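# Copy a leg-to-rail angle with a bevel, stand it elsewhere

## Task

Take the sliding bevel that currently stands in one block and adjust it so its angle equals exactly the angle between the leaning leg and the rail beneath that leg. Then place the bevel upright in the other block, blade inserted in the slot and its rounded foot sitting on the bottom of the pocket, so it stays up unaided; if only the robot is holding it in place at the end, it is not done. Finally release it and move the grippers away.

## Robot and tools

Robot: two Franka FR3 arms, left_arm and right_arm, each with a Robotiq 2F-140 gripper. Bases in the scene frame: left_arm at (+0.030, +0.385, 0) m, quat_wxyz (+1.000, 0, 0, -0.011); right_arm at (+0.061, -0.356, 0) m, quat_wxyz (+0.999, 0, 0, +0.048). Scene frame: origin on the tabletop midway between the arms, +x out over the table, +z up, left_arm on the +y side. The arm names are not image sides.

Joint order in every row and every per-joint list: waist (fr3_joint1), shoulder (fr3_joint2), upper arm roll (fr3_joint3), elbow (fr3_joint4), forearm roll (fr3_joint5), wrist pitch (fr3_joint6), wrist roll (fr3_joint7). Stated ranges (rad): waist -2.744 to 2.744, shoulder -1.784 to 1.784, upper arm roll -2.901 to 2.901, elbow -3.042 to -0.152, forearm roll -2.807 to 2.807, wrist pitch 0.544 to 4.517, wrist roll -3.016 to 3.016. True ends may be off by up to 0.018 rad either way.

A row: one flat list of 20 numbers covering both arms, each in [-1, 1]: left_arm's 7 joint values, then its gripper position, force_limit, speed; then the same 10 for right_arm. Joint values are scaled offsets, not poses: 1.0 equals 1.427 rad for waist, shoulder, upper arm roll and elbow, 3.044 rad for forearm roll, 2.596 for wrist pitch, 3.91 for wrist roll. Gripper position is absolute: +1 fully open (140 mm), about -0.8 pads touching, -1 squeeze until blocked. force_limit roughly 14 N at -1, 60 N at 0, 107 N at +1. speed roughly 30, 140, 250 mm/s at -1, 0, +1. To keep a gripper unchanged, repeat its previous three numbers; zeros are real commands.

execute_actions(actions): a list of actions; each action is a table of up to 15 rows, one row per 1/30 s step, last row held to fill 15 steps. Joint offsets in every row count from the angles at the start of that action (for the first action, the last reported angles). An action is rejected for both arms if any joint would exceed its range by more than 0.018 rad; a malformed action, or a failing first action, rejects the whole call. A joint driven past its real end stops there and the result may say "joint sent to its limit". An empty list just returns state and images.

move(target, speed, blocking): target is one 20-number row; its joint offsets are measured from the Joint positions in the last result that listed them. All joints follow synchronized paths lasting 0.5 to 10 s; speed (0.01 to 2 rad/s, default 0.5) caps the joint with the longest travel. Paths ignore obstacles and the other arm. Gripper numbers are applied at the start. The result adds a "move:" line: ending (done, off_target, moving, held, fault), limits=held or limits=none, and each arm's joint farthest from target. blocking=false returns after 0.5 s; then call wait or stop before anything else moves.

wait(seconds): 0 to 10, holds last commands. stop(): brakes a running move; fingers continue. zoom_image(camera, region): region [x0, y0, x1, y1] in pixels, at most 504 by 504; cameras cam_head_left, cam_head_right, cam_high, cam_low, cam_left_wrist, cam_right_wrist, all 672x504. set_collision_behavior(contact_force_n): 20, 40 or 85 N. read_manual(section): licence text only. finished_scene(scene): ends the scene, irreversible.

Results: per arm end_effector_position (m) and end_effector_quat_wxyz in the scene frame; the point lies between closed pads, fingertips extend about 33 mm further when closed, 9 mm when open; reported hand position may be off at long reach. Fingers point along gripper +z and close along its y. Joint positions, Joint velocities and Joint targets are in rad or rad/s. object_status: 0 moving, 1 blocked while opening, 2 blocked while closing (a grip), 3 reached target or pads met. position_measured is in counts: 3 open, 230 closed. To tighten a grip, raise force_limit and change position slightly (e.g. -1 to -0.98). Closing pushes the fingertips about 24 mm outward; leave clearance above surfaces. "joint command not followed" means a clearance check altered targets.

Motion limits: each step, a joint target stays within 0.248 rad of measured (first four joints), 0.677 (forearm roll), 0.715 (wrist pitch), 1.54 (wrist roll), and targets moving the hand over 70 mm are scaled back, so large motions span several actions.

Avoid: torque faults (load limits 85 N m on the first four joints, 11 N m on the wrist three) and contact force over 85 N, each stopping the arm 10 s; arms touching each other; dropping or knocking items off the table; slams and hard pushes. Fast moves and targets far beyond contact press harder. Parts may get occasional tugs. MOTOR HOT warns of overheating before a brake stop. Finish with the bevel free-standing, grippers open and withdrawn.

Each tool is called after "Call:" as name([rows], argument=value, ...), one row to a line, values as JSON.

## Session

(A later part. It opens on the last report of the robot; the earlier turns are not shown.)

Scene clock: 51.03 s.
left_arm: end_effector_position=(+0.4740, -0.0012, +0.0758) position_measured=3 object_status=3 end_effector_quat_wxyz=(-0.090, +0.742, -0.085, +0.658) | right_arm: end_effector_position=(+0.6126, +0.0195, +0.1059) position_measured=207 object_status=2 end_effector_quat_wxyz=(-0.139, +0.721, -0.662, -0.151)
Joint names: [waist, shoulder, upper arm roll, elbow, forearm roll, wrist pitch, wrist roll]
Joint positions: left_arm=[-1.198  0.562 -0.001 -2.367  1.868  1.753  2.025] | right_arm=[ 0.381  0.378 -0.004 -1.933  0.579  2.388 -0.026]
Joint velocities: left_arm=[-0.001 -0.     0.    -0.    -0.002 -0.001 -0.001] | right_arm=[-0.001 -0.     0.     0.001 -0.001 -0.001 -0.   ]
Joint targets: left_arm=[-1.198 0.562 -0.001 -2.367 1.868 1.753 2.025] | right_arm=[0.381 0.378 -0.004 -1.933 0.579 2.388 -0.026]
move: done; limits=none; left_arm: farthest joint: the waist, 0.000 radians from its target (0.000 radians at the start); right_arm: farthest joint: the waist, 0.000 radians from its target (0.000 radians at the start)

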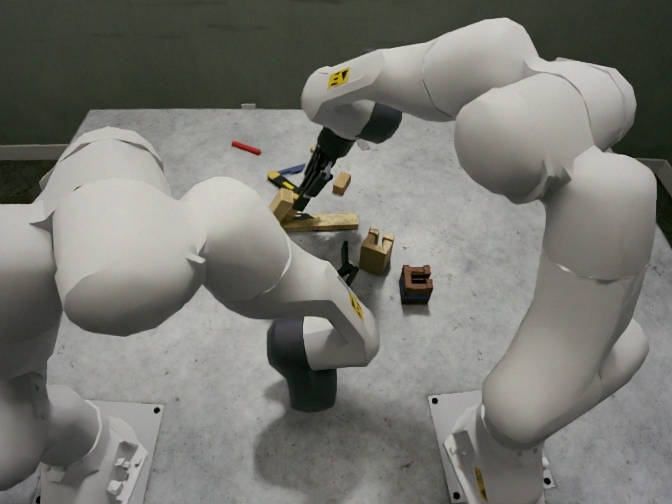

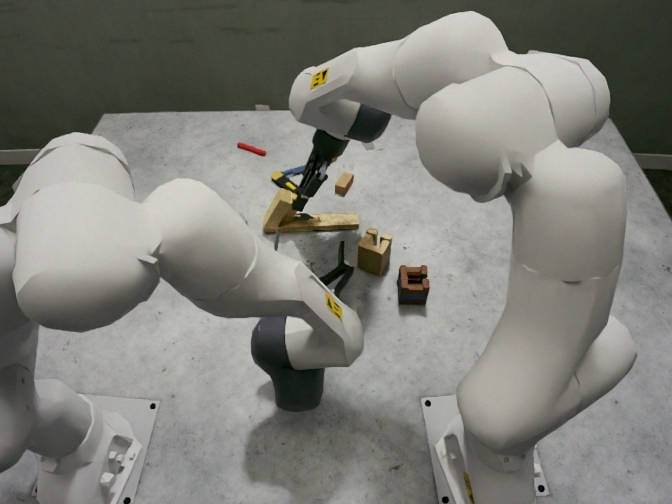

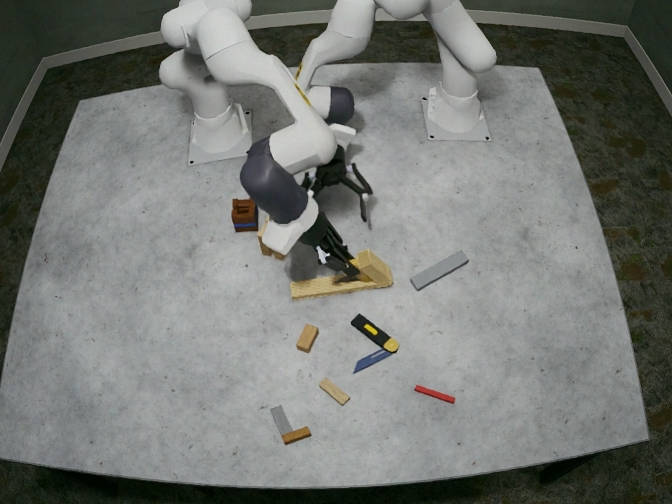

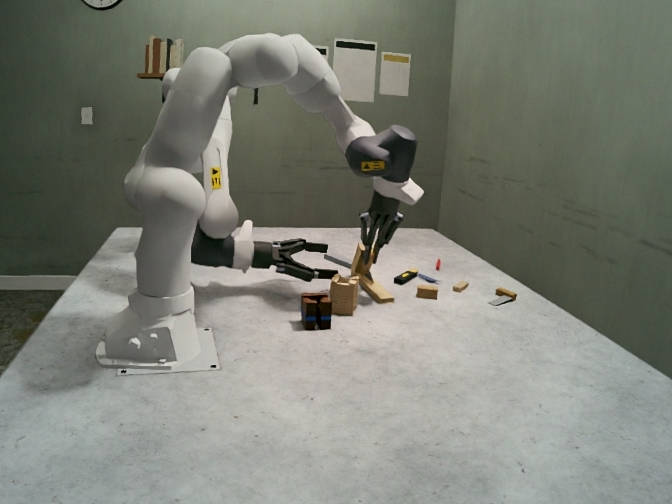

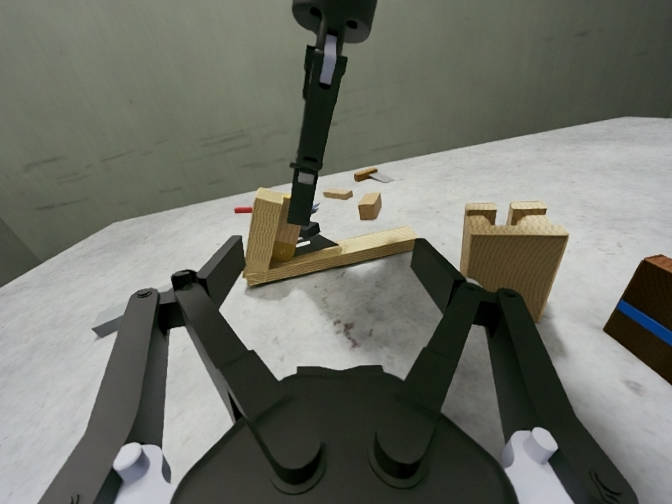

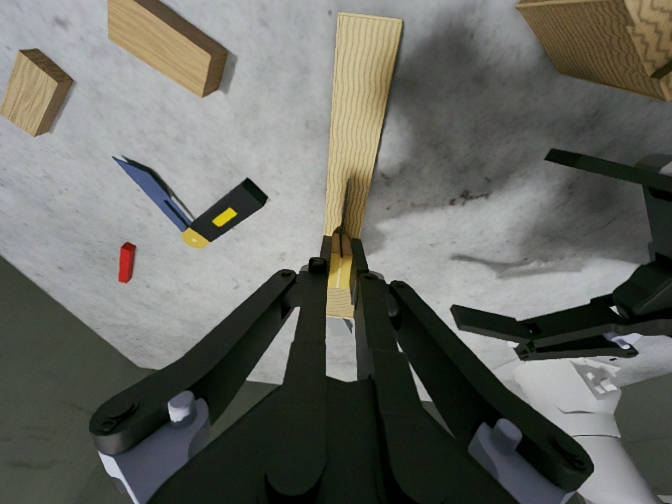

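Call:
move(target=[0.19,0.063,0,0.111,0.0865,0.0515,-0.054,-0.85,0,1,0.002,0,0.001,0,0,0,0,-1,0,-0.5], speed=0.2)

Call:
zoom_image(camera="cam_high", region=[320, 255, 380, 300])

Call:
move(target=[0,0.016,0,-0.001,0,0.002,0,-0.85,0,1,0.002,0,0.001,0,0,0,0,-1,0,-0.5], speed=0.015)

Call:
zoom_image(camera="cam_high", region=[320, 255, 380, 300])

Scene clock: 54.10 s.
left_arm: end_effector_position=(+0.5890, +0.0065, +0.0542) position_measured=233 object_status=3 end_effector_quat_wxyz=(-0.006, +0.760, -0.001, +0.649) | right_arm: end_effector_position=(+0.6126, +0.0195, +0.1060) position_measured=207 object_status=2 end_effector_quat_wxyz=(-0.139, +0.721, -0.662, -0.151)
Joint names: [waist, shoulder, upper arm roll, elbow, forearm roll, wrist pitch, wrist roll]
Joint positions: left_arm=[-0.928  0.651  0.    -2.21   2.128  1.884  1.821] | right_arm=[ 0.381  0.378 -0.004 -1.933  0.579  2.388 -0.026]
Joint velocities: left_arm=[ 0.     0.001  0.     0.     0.001 -0.    -0.006] | right_arm=[-0.001  0.    -0.     0.    -0.001  0.    -0.001]
Joint targets: left_arm=[-0.927 0.652 -0.001 -2.209 2.132 1.887 1.813] | right_arm=[0.384 0.378 -0.003 -1.933 0.579 2.388 -0.026]
move: done; limits=none; left_arm: farthest joint: the wrist roll, 0.007 radians from its target (0.211 radians at the start); right_arm: farthest joint: the waist, 0.003 radians from its target (0.003 radians at the start)

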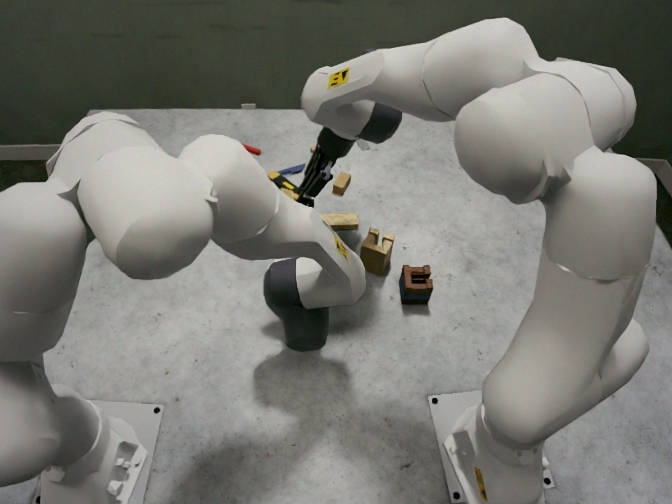

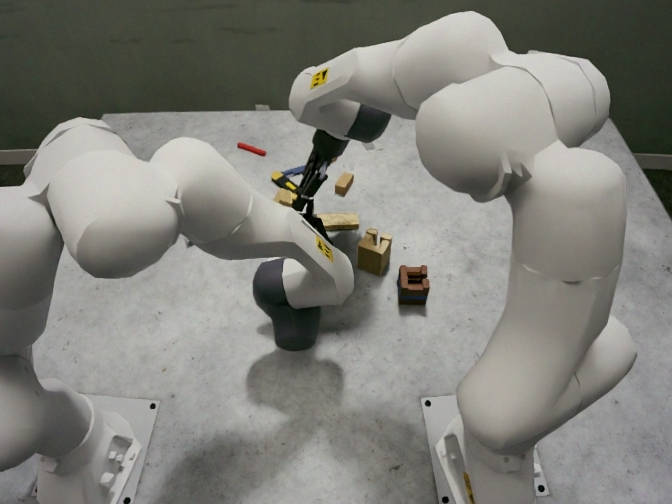

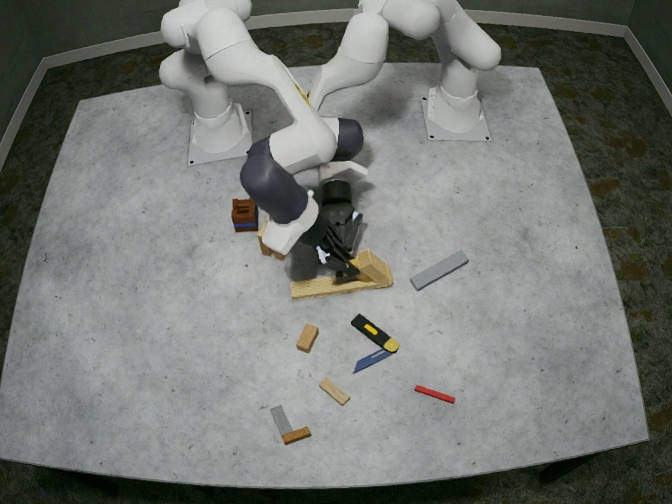

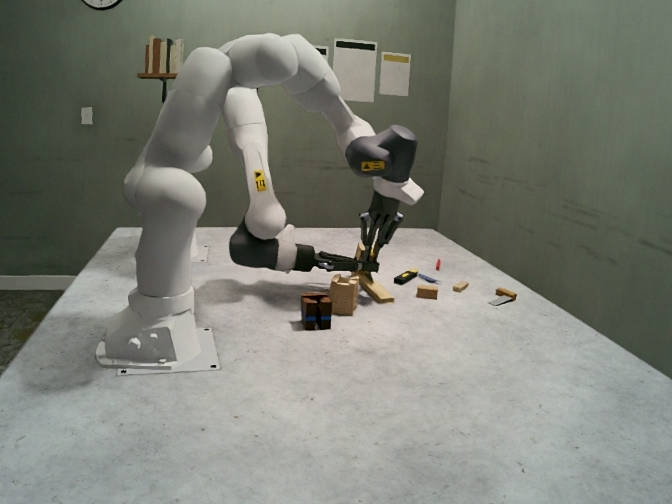

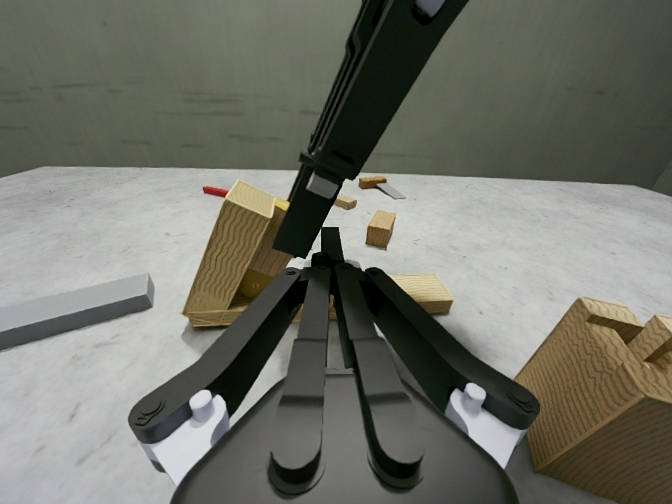

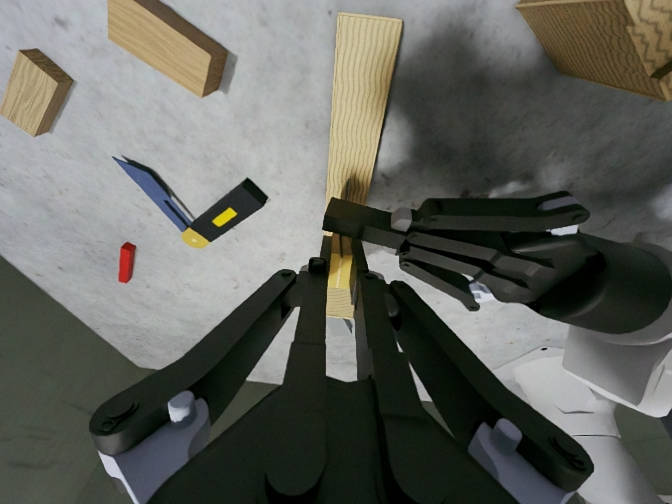

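Region (320, 255, 380, 300) of cam_high's 672x504 image, scaled by 8.400, with more detail than that image has; it fills the top 378 rows of this view, and the rest is white.

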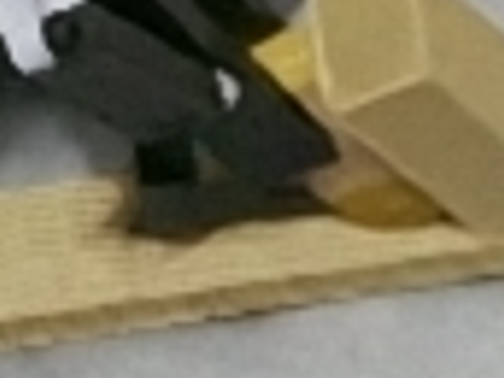

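Scene clock: 55.83 s.
left_arm: end_effector_position=(+0.5873, +0.0097, +0.0461) position_measured=233 object_status=3 end_effector_quat_wxyz=(-0.010, +0.762, -0.005, +0.648) | right_arm: end_effector_position=(+0.6126, +0.0195, +0.1059) position_measured=207 object_status=2 end_effector_quat_wxyz=(-0.139, +0.721, -0.662, -0.151)
Joint names: [waist, shoulder, upper arm roll, elbow, forearm roll, wrist pitch, wrist roll]
Joint positions: left_arm=[-0.928  0.666  0.    -2.209  2.128  1.881  1.821] | right_arm=[ 0.381  0.378 -0.004 -1.933  0.579  2.388 -0.026]
Joint velocities: left_arm=[-0.     0.    -0.001  0.001  0.    -0.002 -0.   ] | right_arm=[ 0.    -0.     0.002  0.     0.001  0.001 -0.   ]
Joint targets: left_arm=[-0.928 0.673 0.000 -2.212 2.128 1.889 1.821] | right_arm=[0.384 0.378 -0.003 -1.933 0.579 2.388 -0.026]
move: done; limits=none; left_arm: farthest joint: the wrist pitch, 0.009 radians from its target (0.005 radians at the start); right_arm: farthest joint: the waist, 0.003 radians from its target (0.003 radians at the start)

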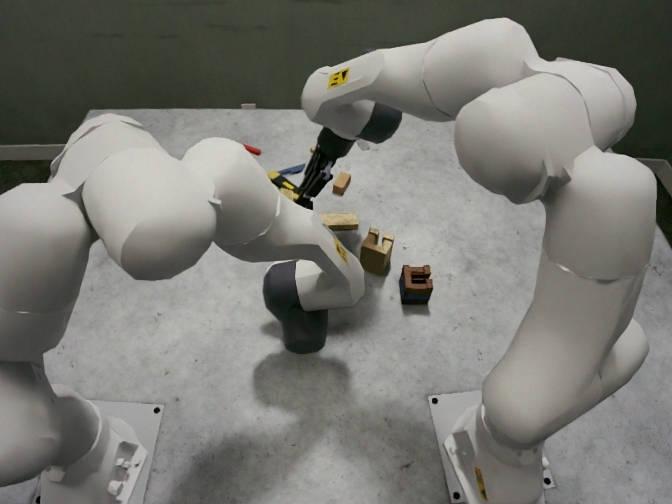

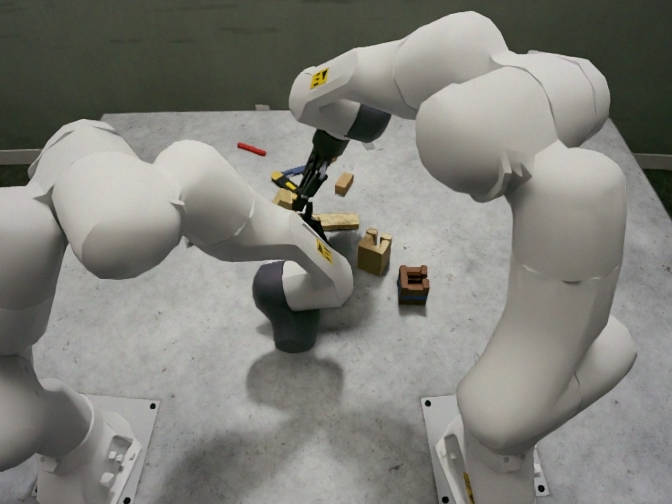

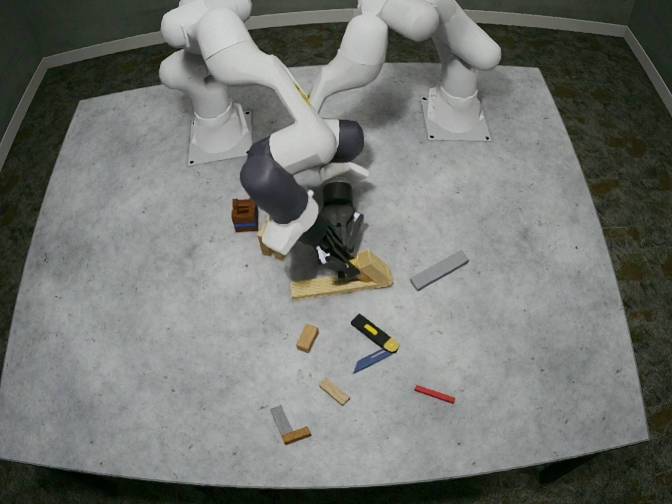

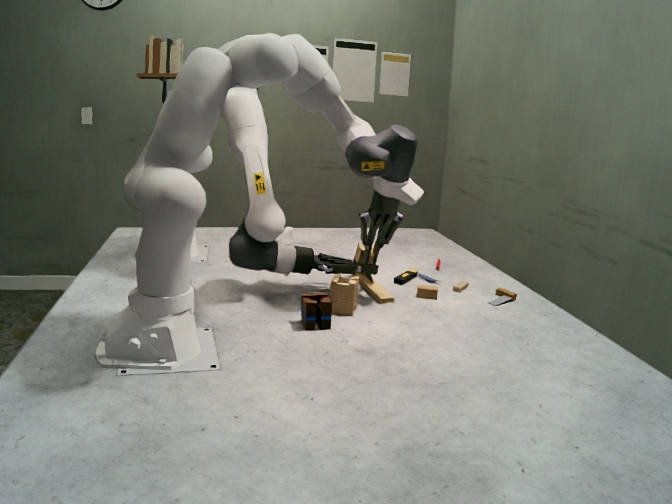

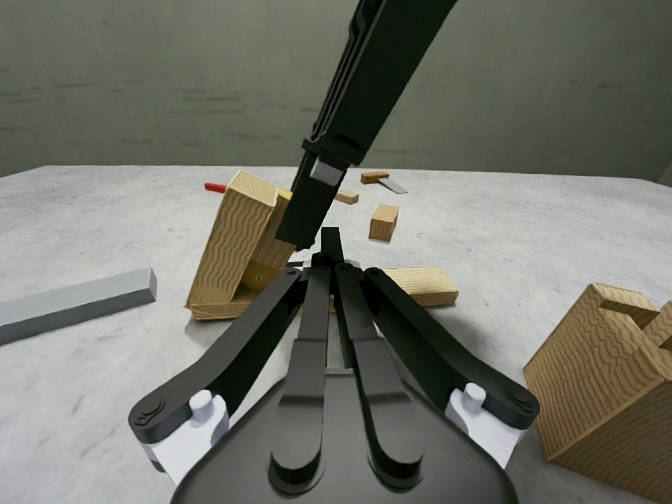

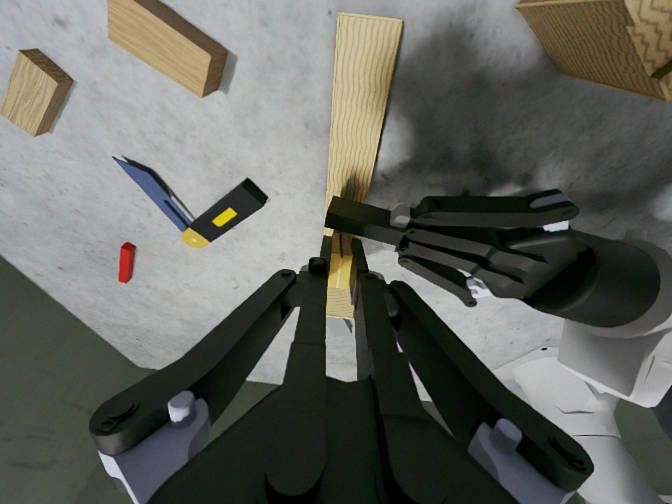

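Region (320, 255, 380, 300) of cam_high's 672x504 image, scaled by 8.400, with more detail than that image has; it fills the top 378 rows of this view, and the rest is white.

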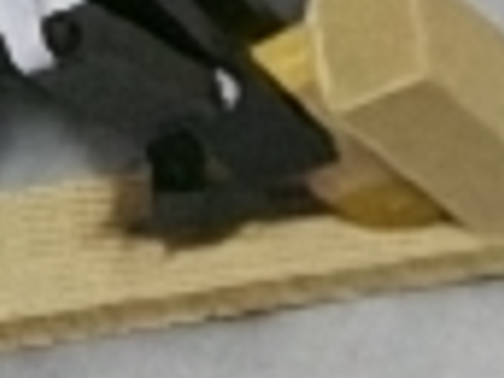

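Call:
move(target=[0,0.013,0,-0.005,0,0.012,0,-0.85,0,1,0.002,-0.001,0.001,0,0,0,0,-1,0,-0.5], speed=0.02)

Call:
zoom_image(camera="cam_low", region=[350, 255, 390, 295])

Scene clock: 57.97 s.
left_arm: end_effector_position=(+0.5869, +0.0099, +0.0437) position_measured=233 object_status=3 end_effector_quat_wxyz=(-0.011, +0.763, -0.006, +0.646) | right_arm: end_effector_position=(+0.6127, +0.0192, +0.1066) position_measured=207 object_status=2 end_effector_quat_wxyz=(-0.140, +0.721, -0.662, -0.151)
Joint names: [waist, shoulder, upper arm roll, elbow, forearm roll, wrist pitch, wrist roll]
Joint positions: left_arm=[-0.928  0.669  0.001 -2.208  2.13   1.883  1.821] | right_arm=[ 0.381  0.376 -0.005 -1.933  0.579  2.387 -0.026]
Joint velocities: left_arm=[ 0.001 -0.001 -0.    -0.     0.001 -0.     0.001] | right_arm=[ 0.     0.001  0.     0.    -0.     0.001  0.001]
Joint targets: left_arm=[-0.928 0.684 0.000 -2.216 2.128 1.912 1.821] | right_arm=[0.384 0.376 -0.003 -1.933 0.579 2.388 -0.026]
move: off_target (left_arm); limits=none; left_arm: farthest joint: the wrist pitch, 0.030 radians from its target (0.032 radians at the start); right_arm: farthest joint: the waist, 0.003 radians from its target (0.003 radians at the start)

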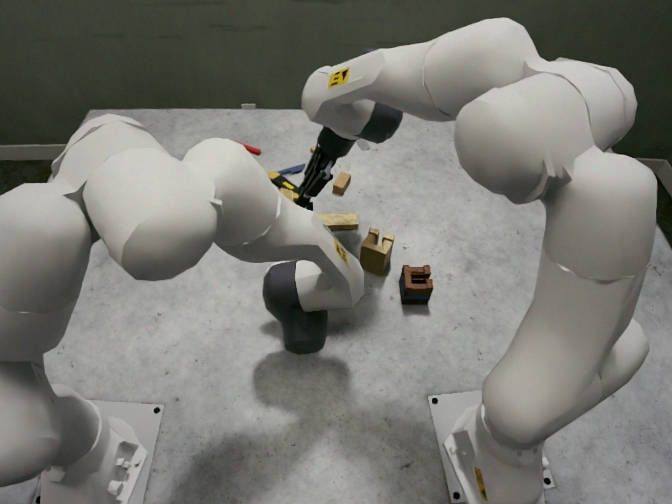

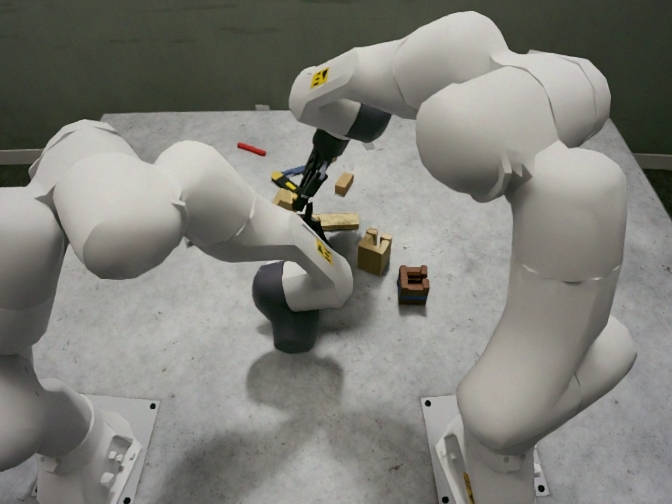

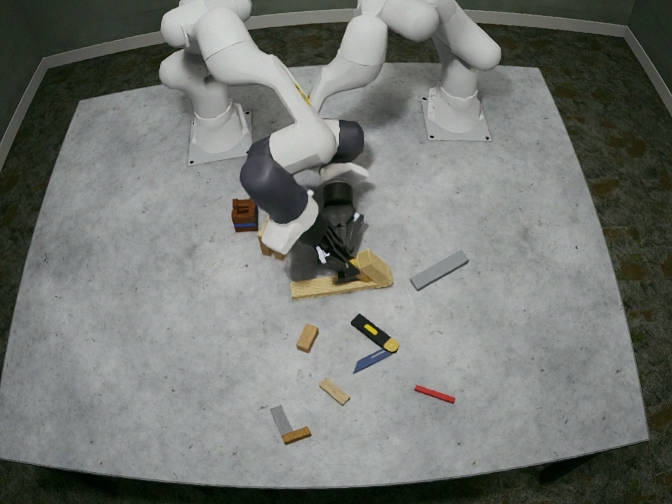

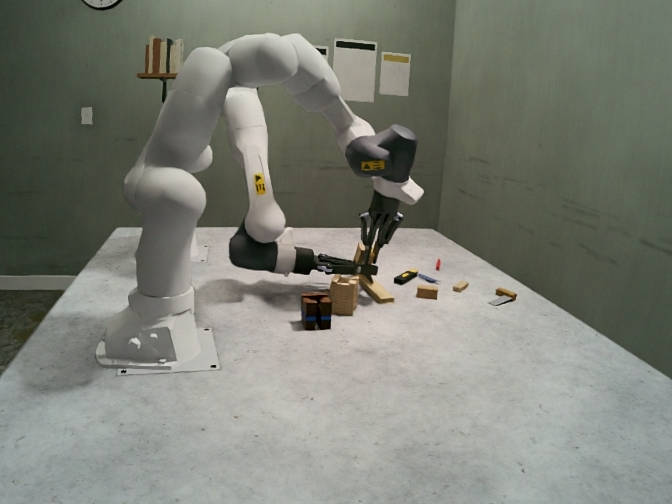

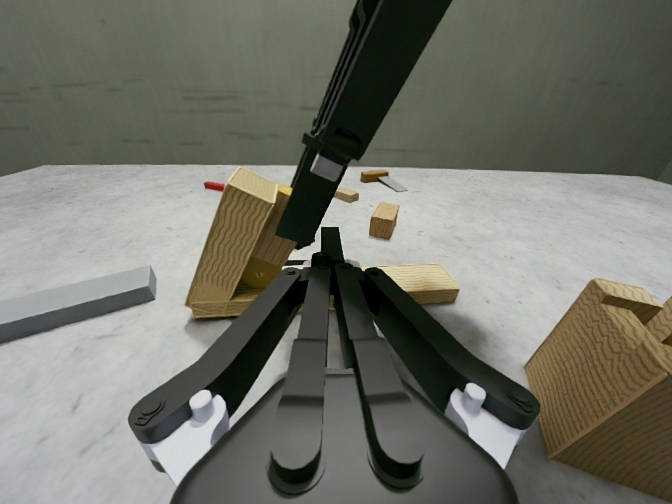

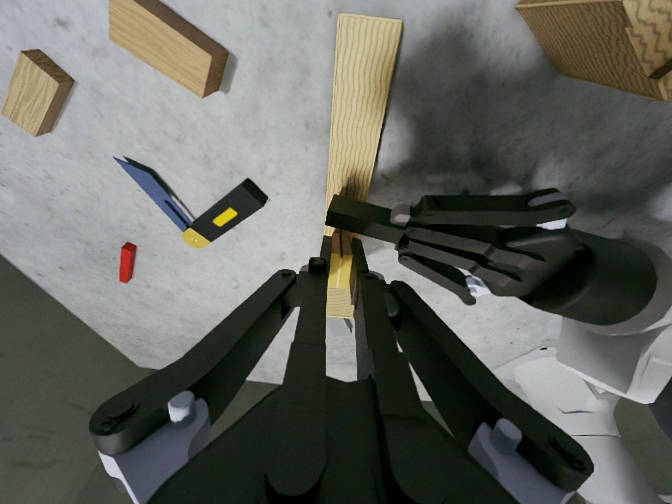

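Region (350, 255, 390, 295) of cam_low's 672x504 image, scaled by 12.600, with more detail than that image has.

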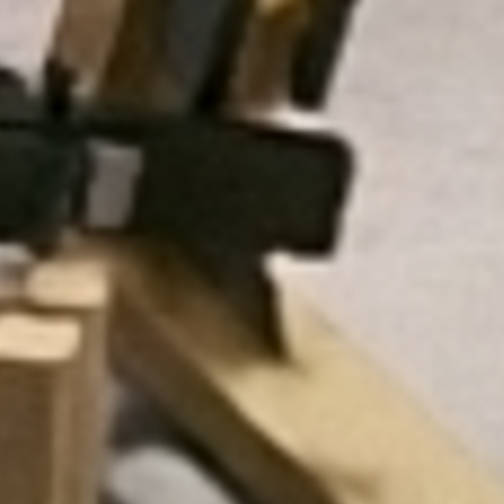

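Call:
move(target=[-0.19,-0.0757,0,-0.1125,-0.0874,-0.052,0.0545,-0.85,0,1,0,0,0,0,0,0,0,-1,0,-0.5], speed=0.25)

Call:
move(target=[0,0,0,0,0,0,0,1,0,1,-0.0025,-0.002,0,0,0,0,0,-1,0,-0.5])

Call:
zoom_image(camera="cam_left_wrist", region=[250, 180, 350, 280])

Scene clock: 60.90 s.
left_arm: end_effector_position=(+0.4745, -0.0002, +0.0762) position_measured=233 object_status=3 end_effector_quat_wxyz=(-0.092, +0.742, -0.085, +0.659) | right_arm: end_effector_position=(+0.6127, +0.0192, +0.1066) position_measured=207 object_status=2 end_effector_quat_wxyz=(-0.140, +0.721, -0.662, -0.151)
Joint names: [waist, shoulder, upper arm roll, elbow, forearm roll, wrist pitch, wrist roll]
Joint positions: left_arm=[-1.197  0.562 -0.    -2.367  1.868  1.75   2.026] | right_arm=[ 0.381  0.376 -0.005 -1.933  0.579  2.387 -0.026]
Joint velocities: left_arm=[-0.001 -0.002 -0.     0.001 -0.     0.     0.007] | right_arm=[ 0.     0.    -0.001 -0.001 -0.    -0.001  0.   ]
Joint targets: left_arm=[-1.199 0.561 0.001 -2.369 1.864 1.748 2.034] | right_arm=[0.381 0.376 -0.005 -1.933 0.579 2.387 -0.026]
move: done; limits=none; left_arm: farthest joint: the wrist roll, 0.008 radians from its target (0.213 radians at the start); right_arm: farthest joint: the waist, 0.000 radians from its target (0.000 radians at the start)

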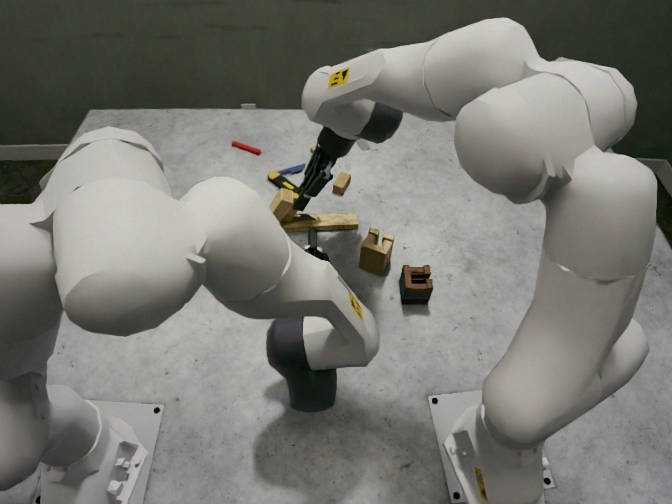

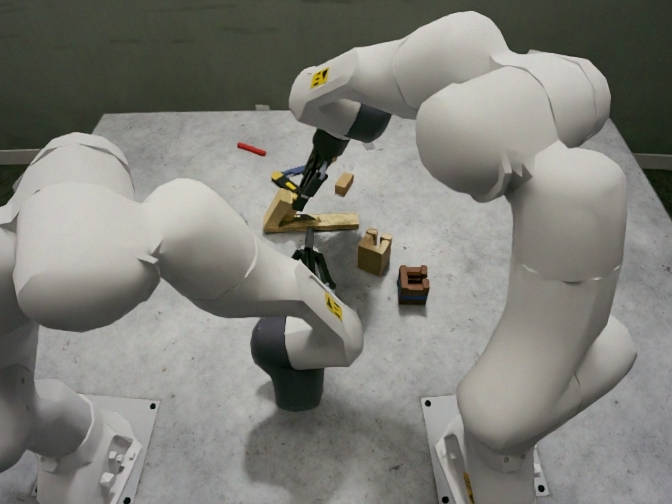

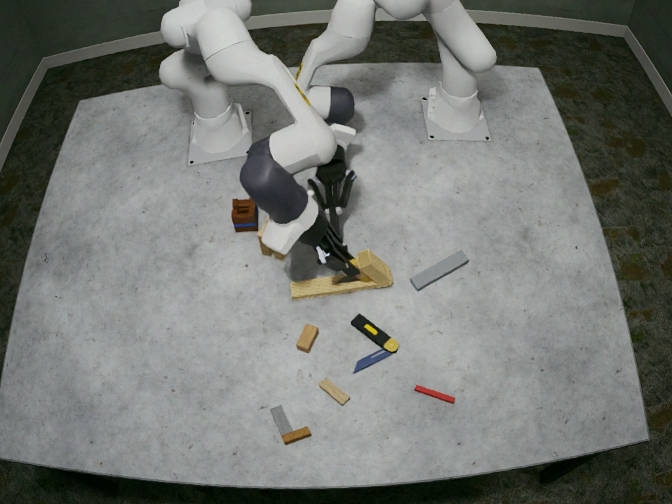

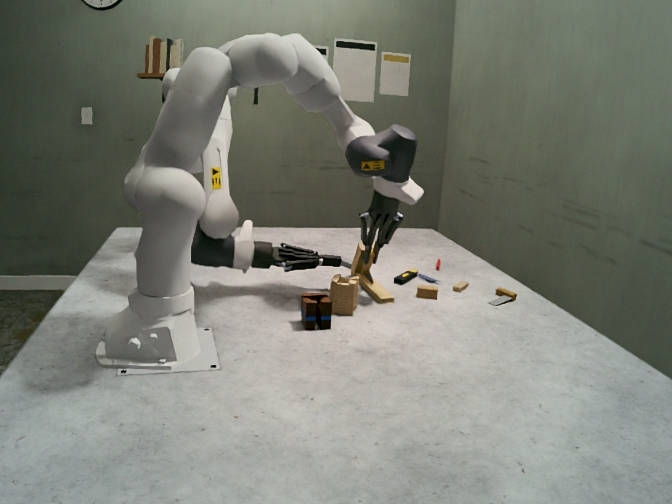

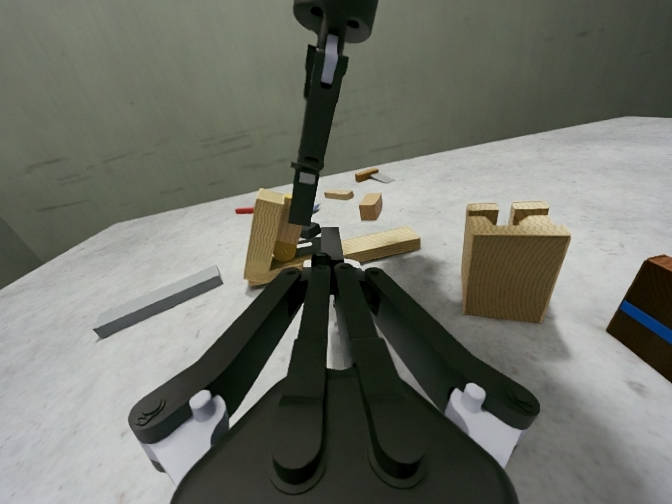

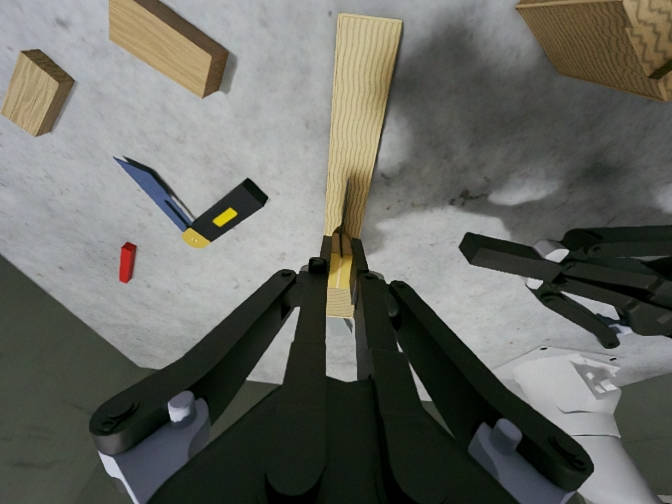

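Scene clock: 61.70 s.
left_arm: end_effector_position=(+0.4745, -0.0002, +0.0762) position_measured=3 object_status=3 end_effector_quat_wxyz=(-0.092, +0.742, -0.085, +0.659) | right_arm: end_effector_position=(+0.6136, +0.0180, +0.1069) position_measured=207 object_status=2 end_effector_quat_wxyz=(-0.140, +0.720, -0.663, -0.151)
Joint names: [waist, shoulder, upper arm roll, elbow, forearm roll, wrist pitch, wrist roll]
Joint positions: left_arm=[-1.197  0.562 -0.    -2.367  1.868  1.75   2.026] | right_arm=[ 0.378  0.376 -0.005 -1.934  0.579  2.387 -0.026]
Joint velocities: left_arm=[-0.001  0.002  0.001 -0.001 -0.    -0.001  0.001] | right_arm=[-0.001  0.001 -0.002  0.001  0.002 -0.    -0.   ]
Joint targets: left_arm=[-1.197 0.562 -0.000 -2.367 1.868 1.750 2.026] | right_arm=[0.377 0.373 -0.005 -1.933 0.579 2.387 -0.026]
move: done; limits=none; left_arm: farthest joint: the waist, 0.000 radians from its target (0.000 radians at the start); right_arm: farthest joint: the shoulder, 0.003 radians from its target (0.003 radians at the start)

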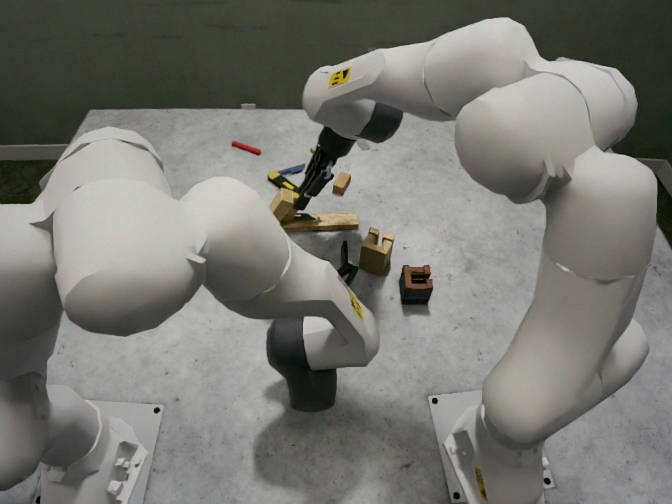

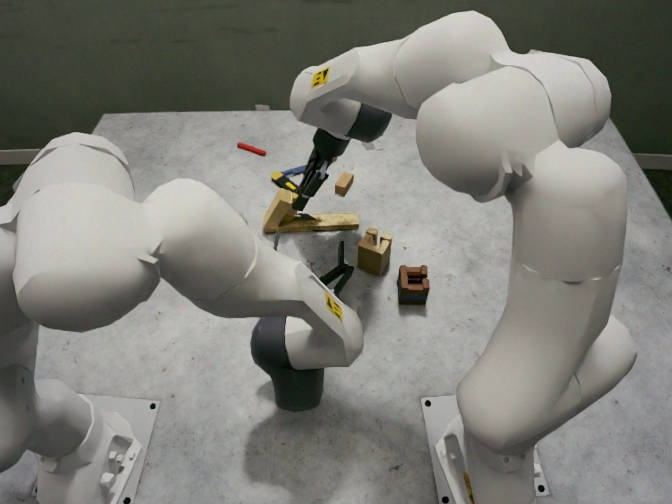

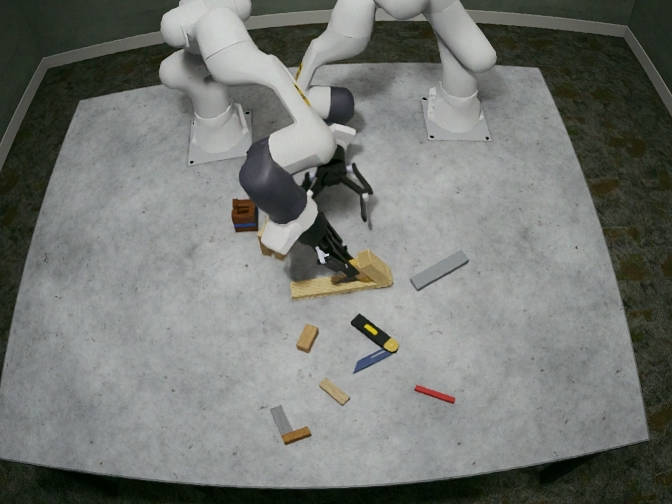

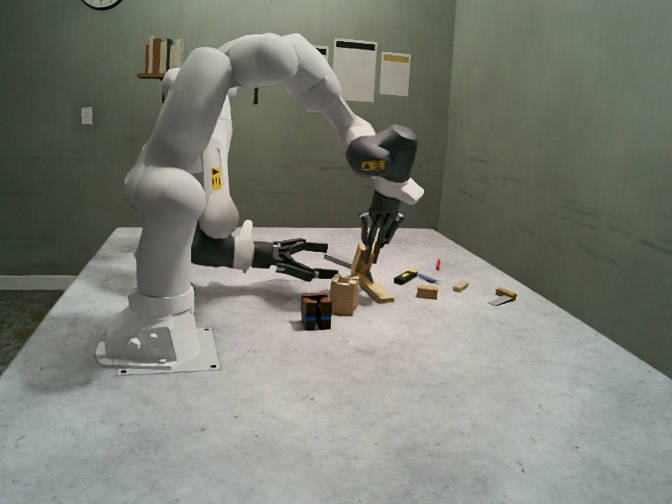

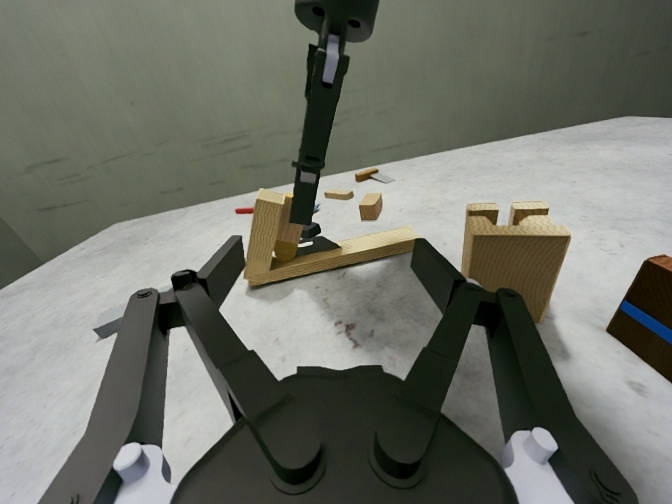

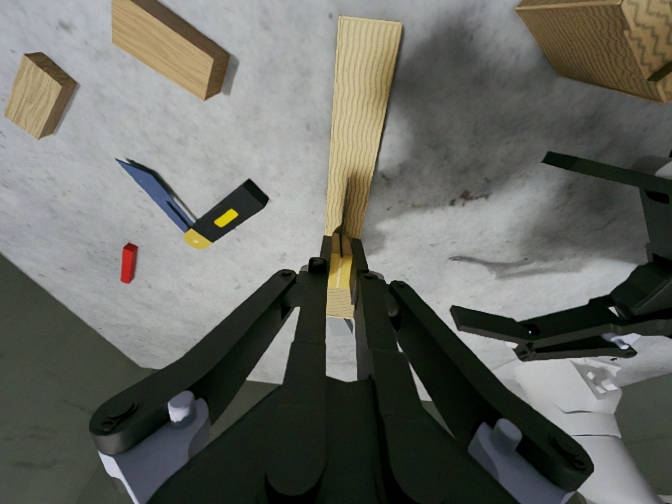

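Region (250, 180, 350, 280) of cam_left_wrist's 672x504 image, scaled by 5.040, with more detail than that image has.

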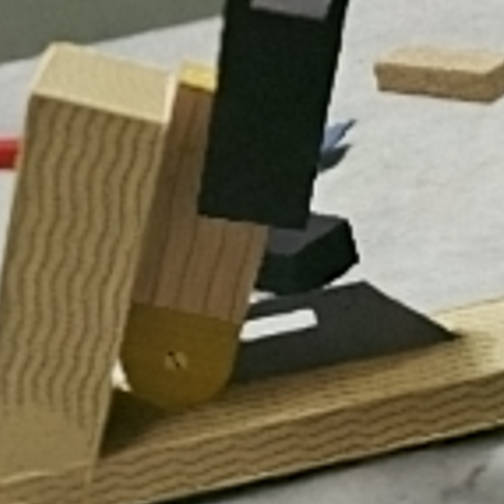

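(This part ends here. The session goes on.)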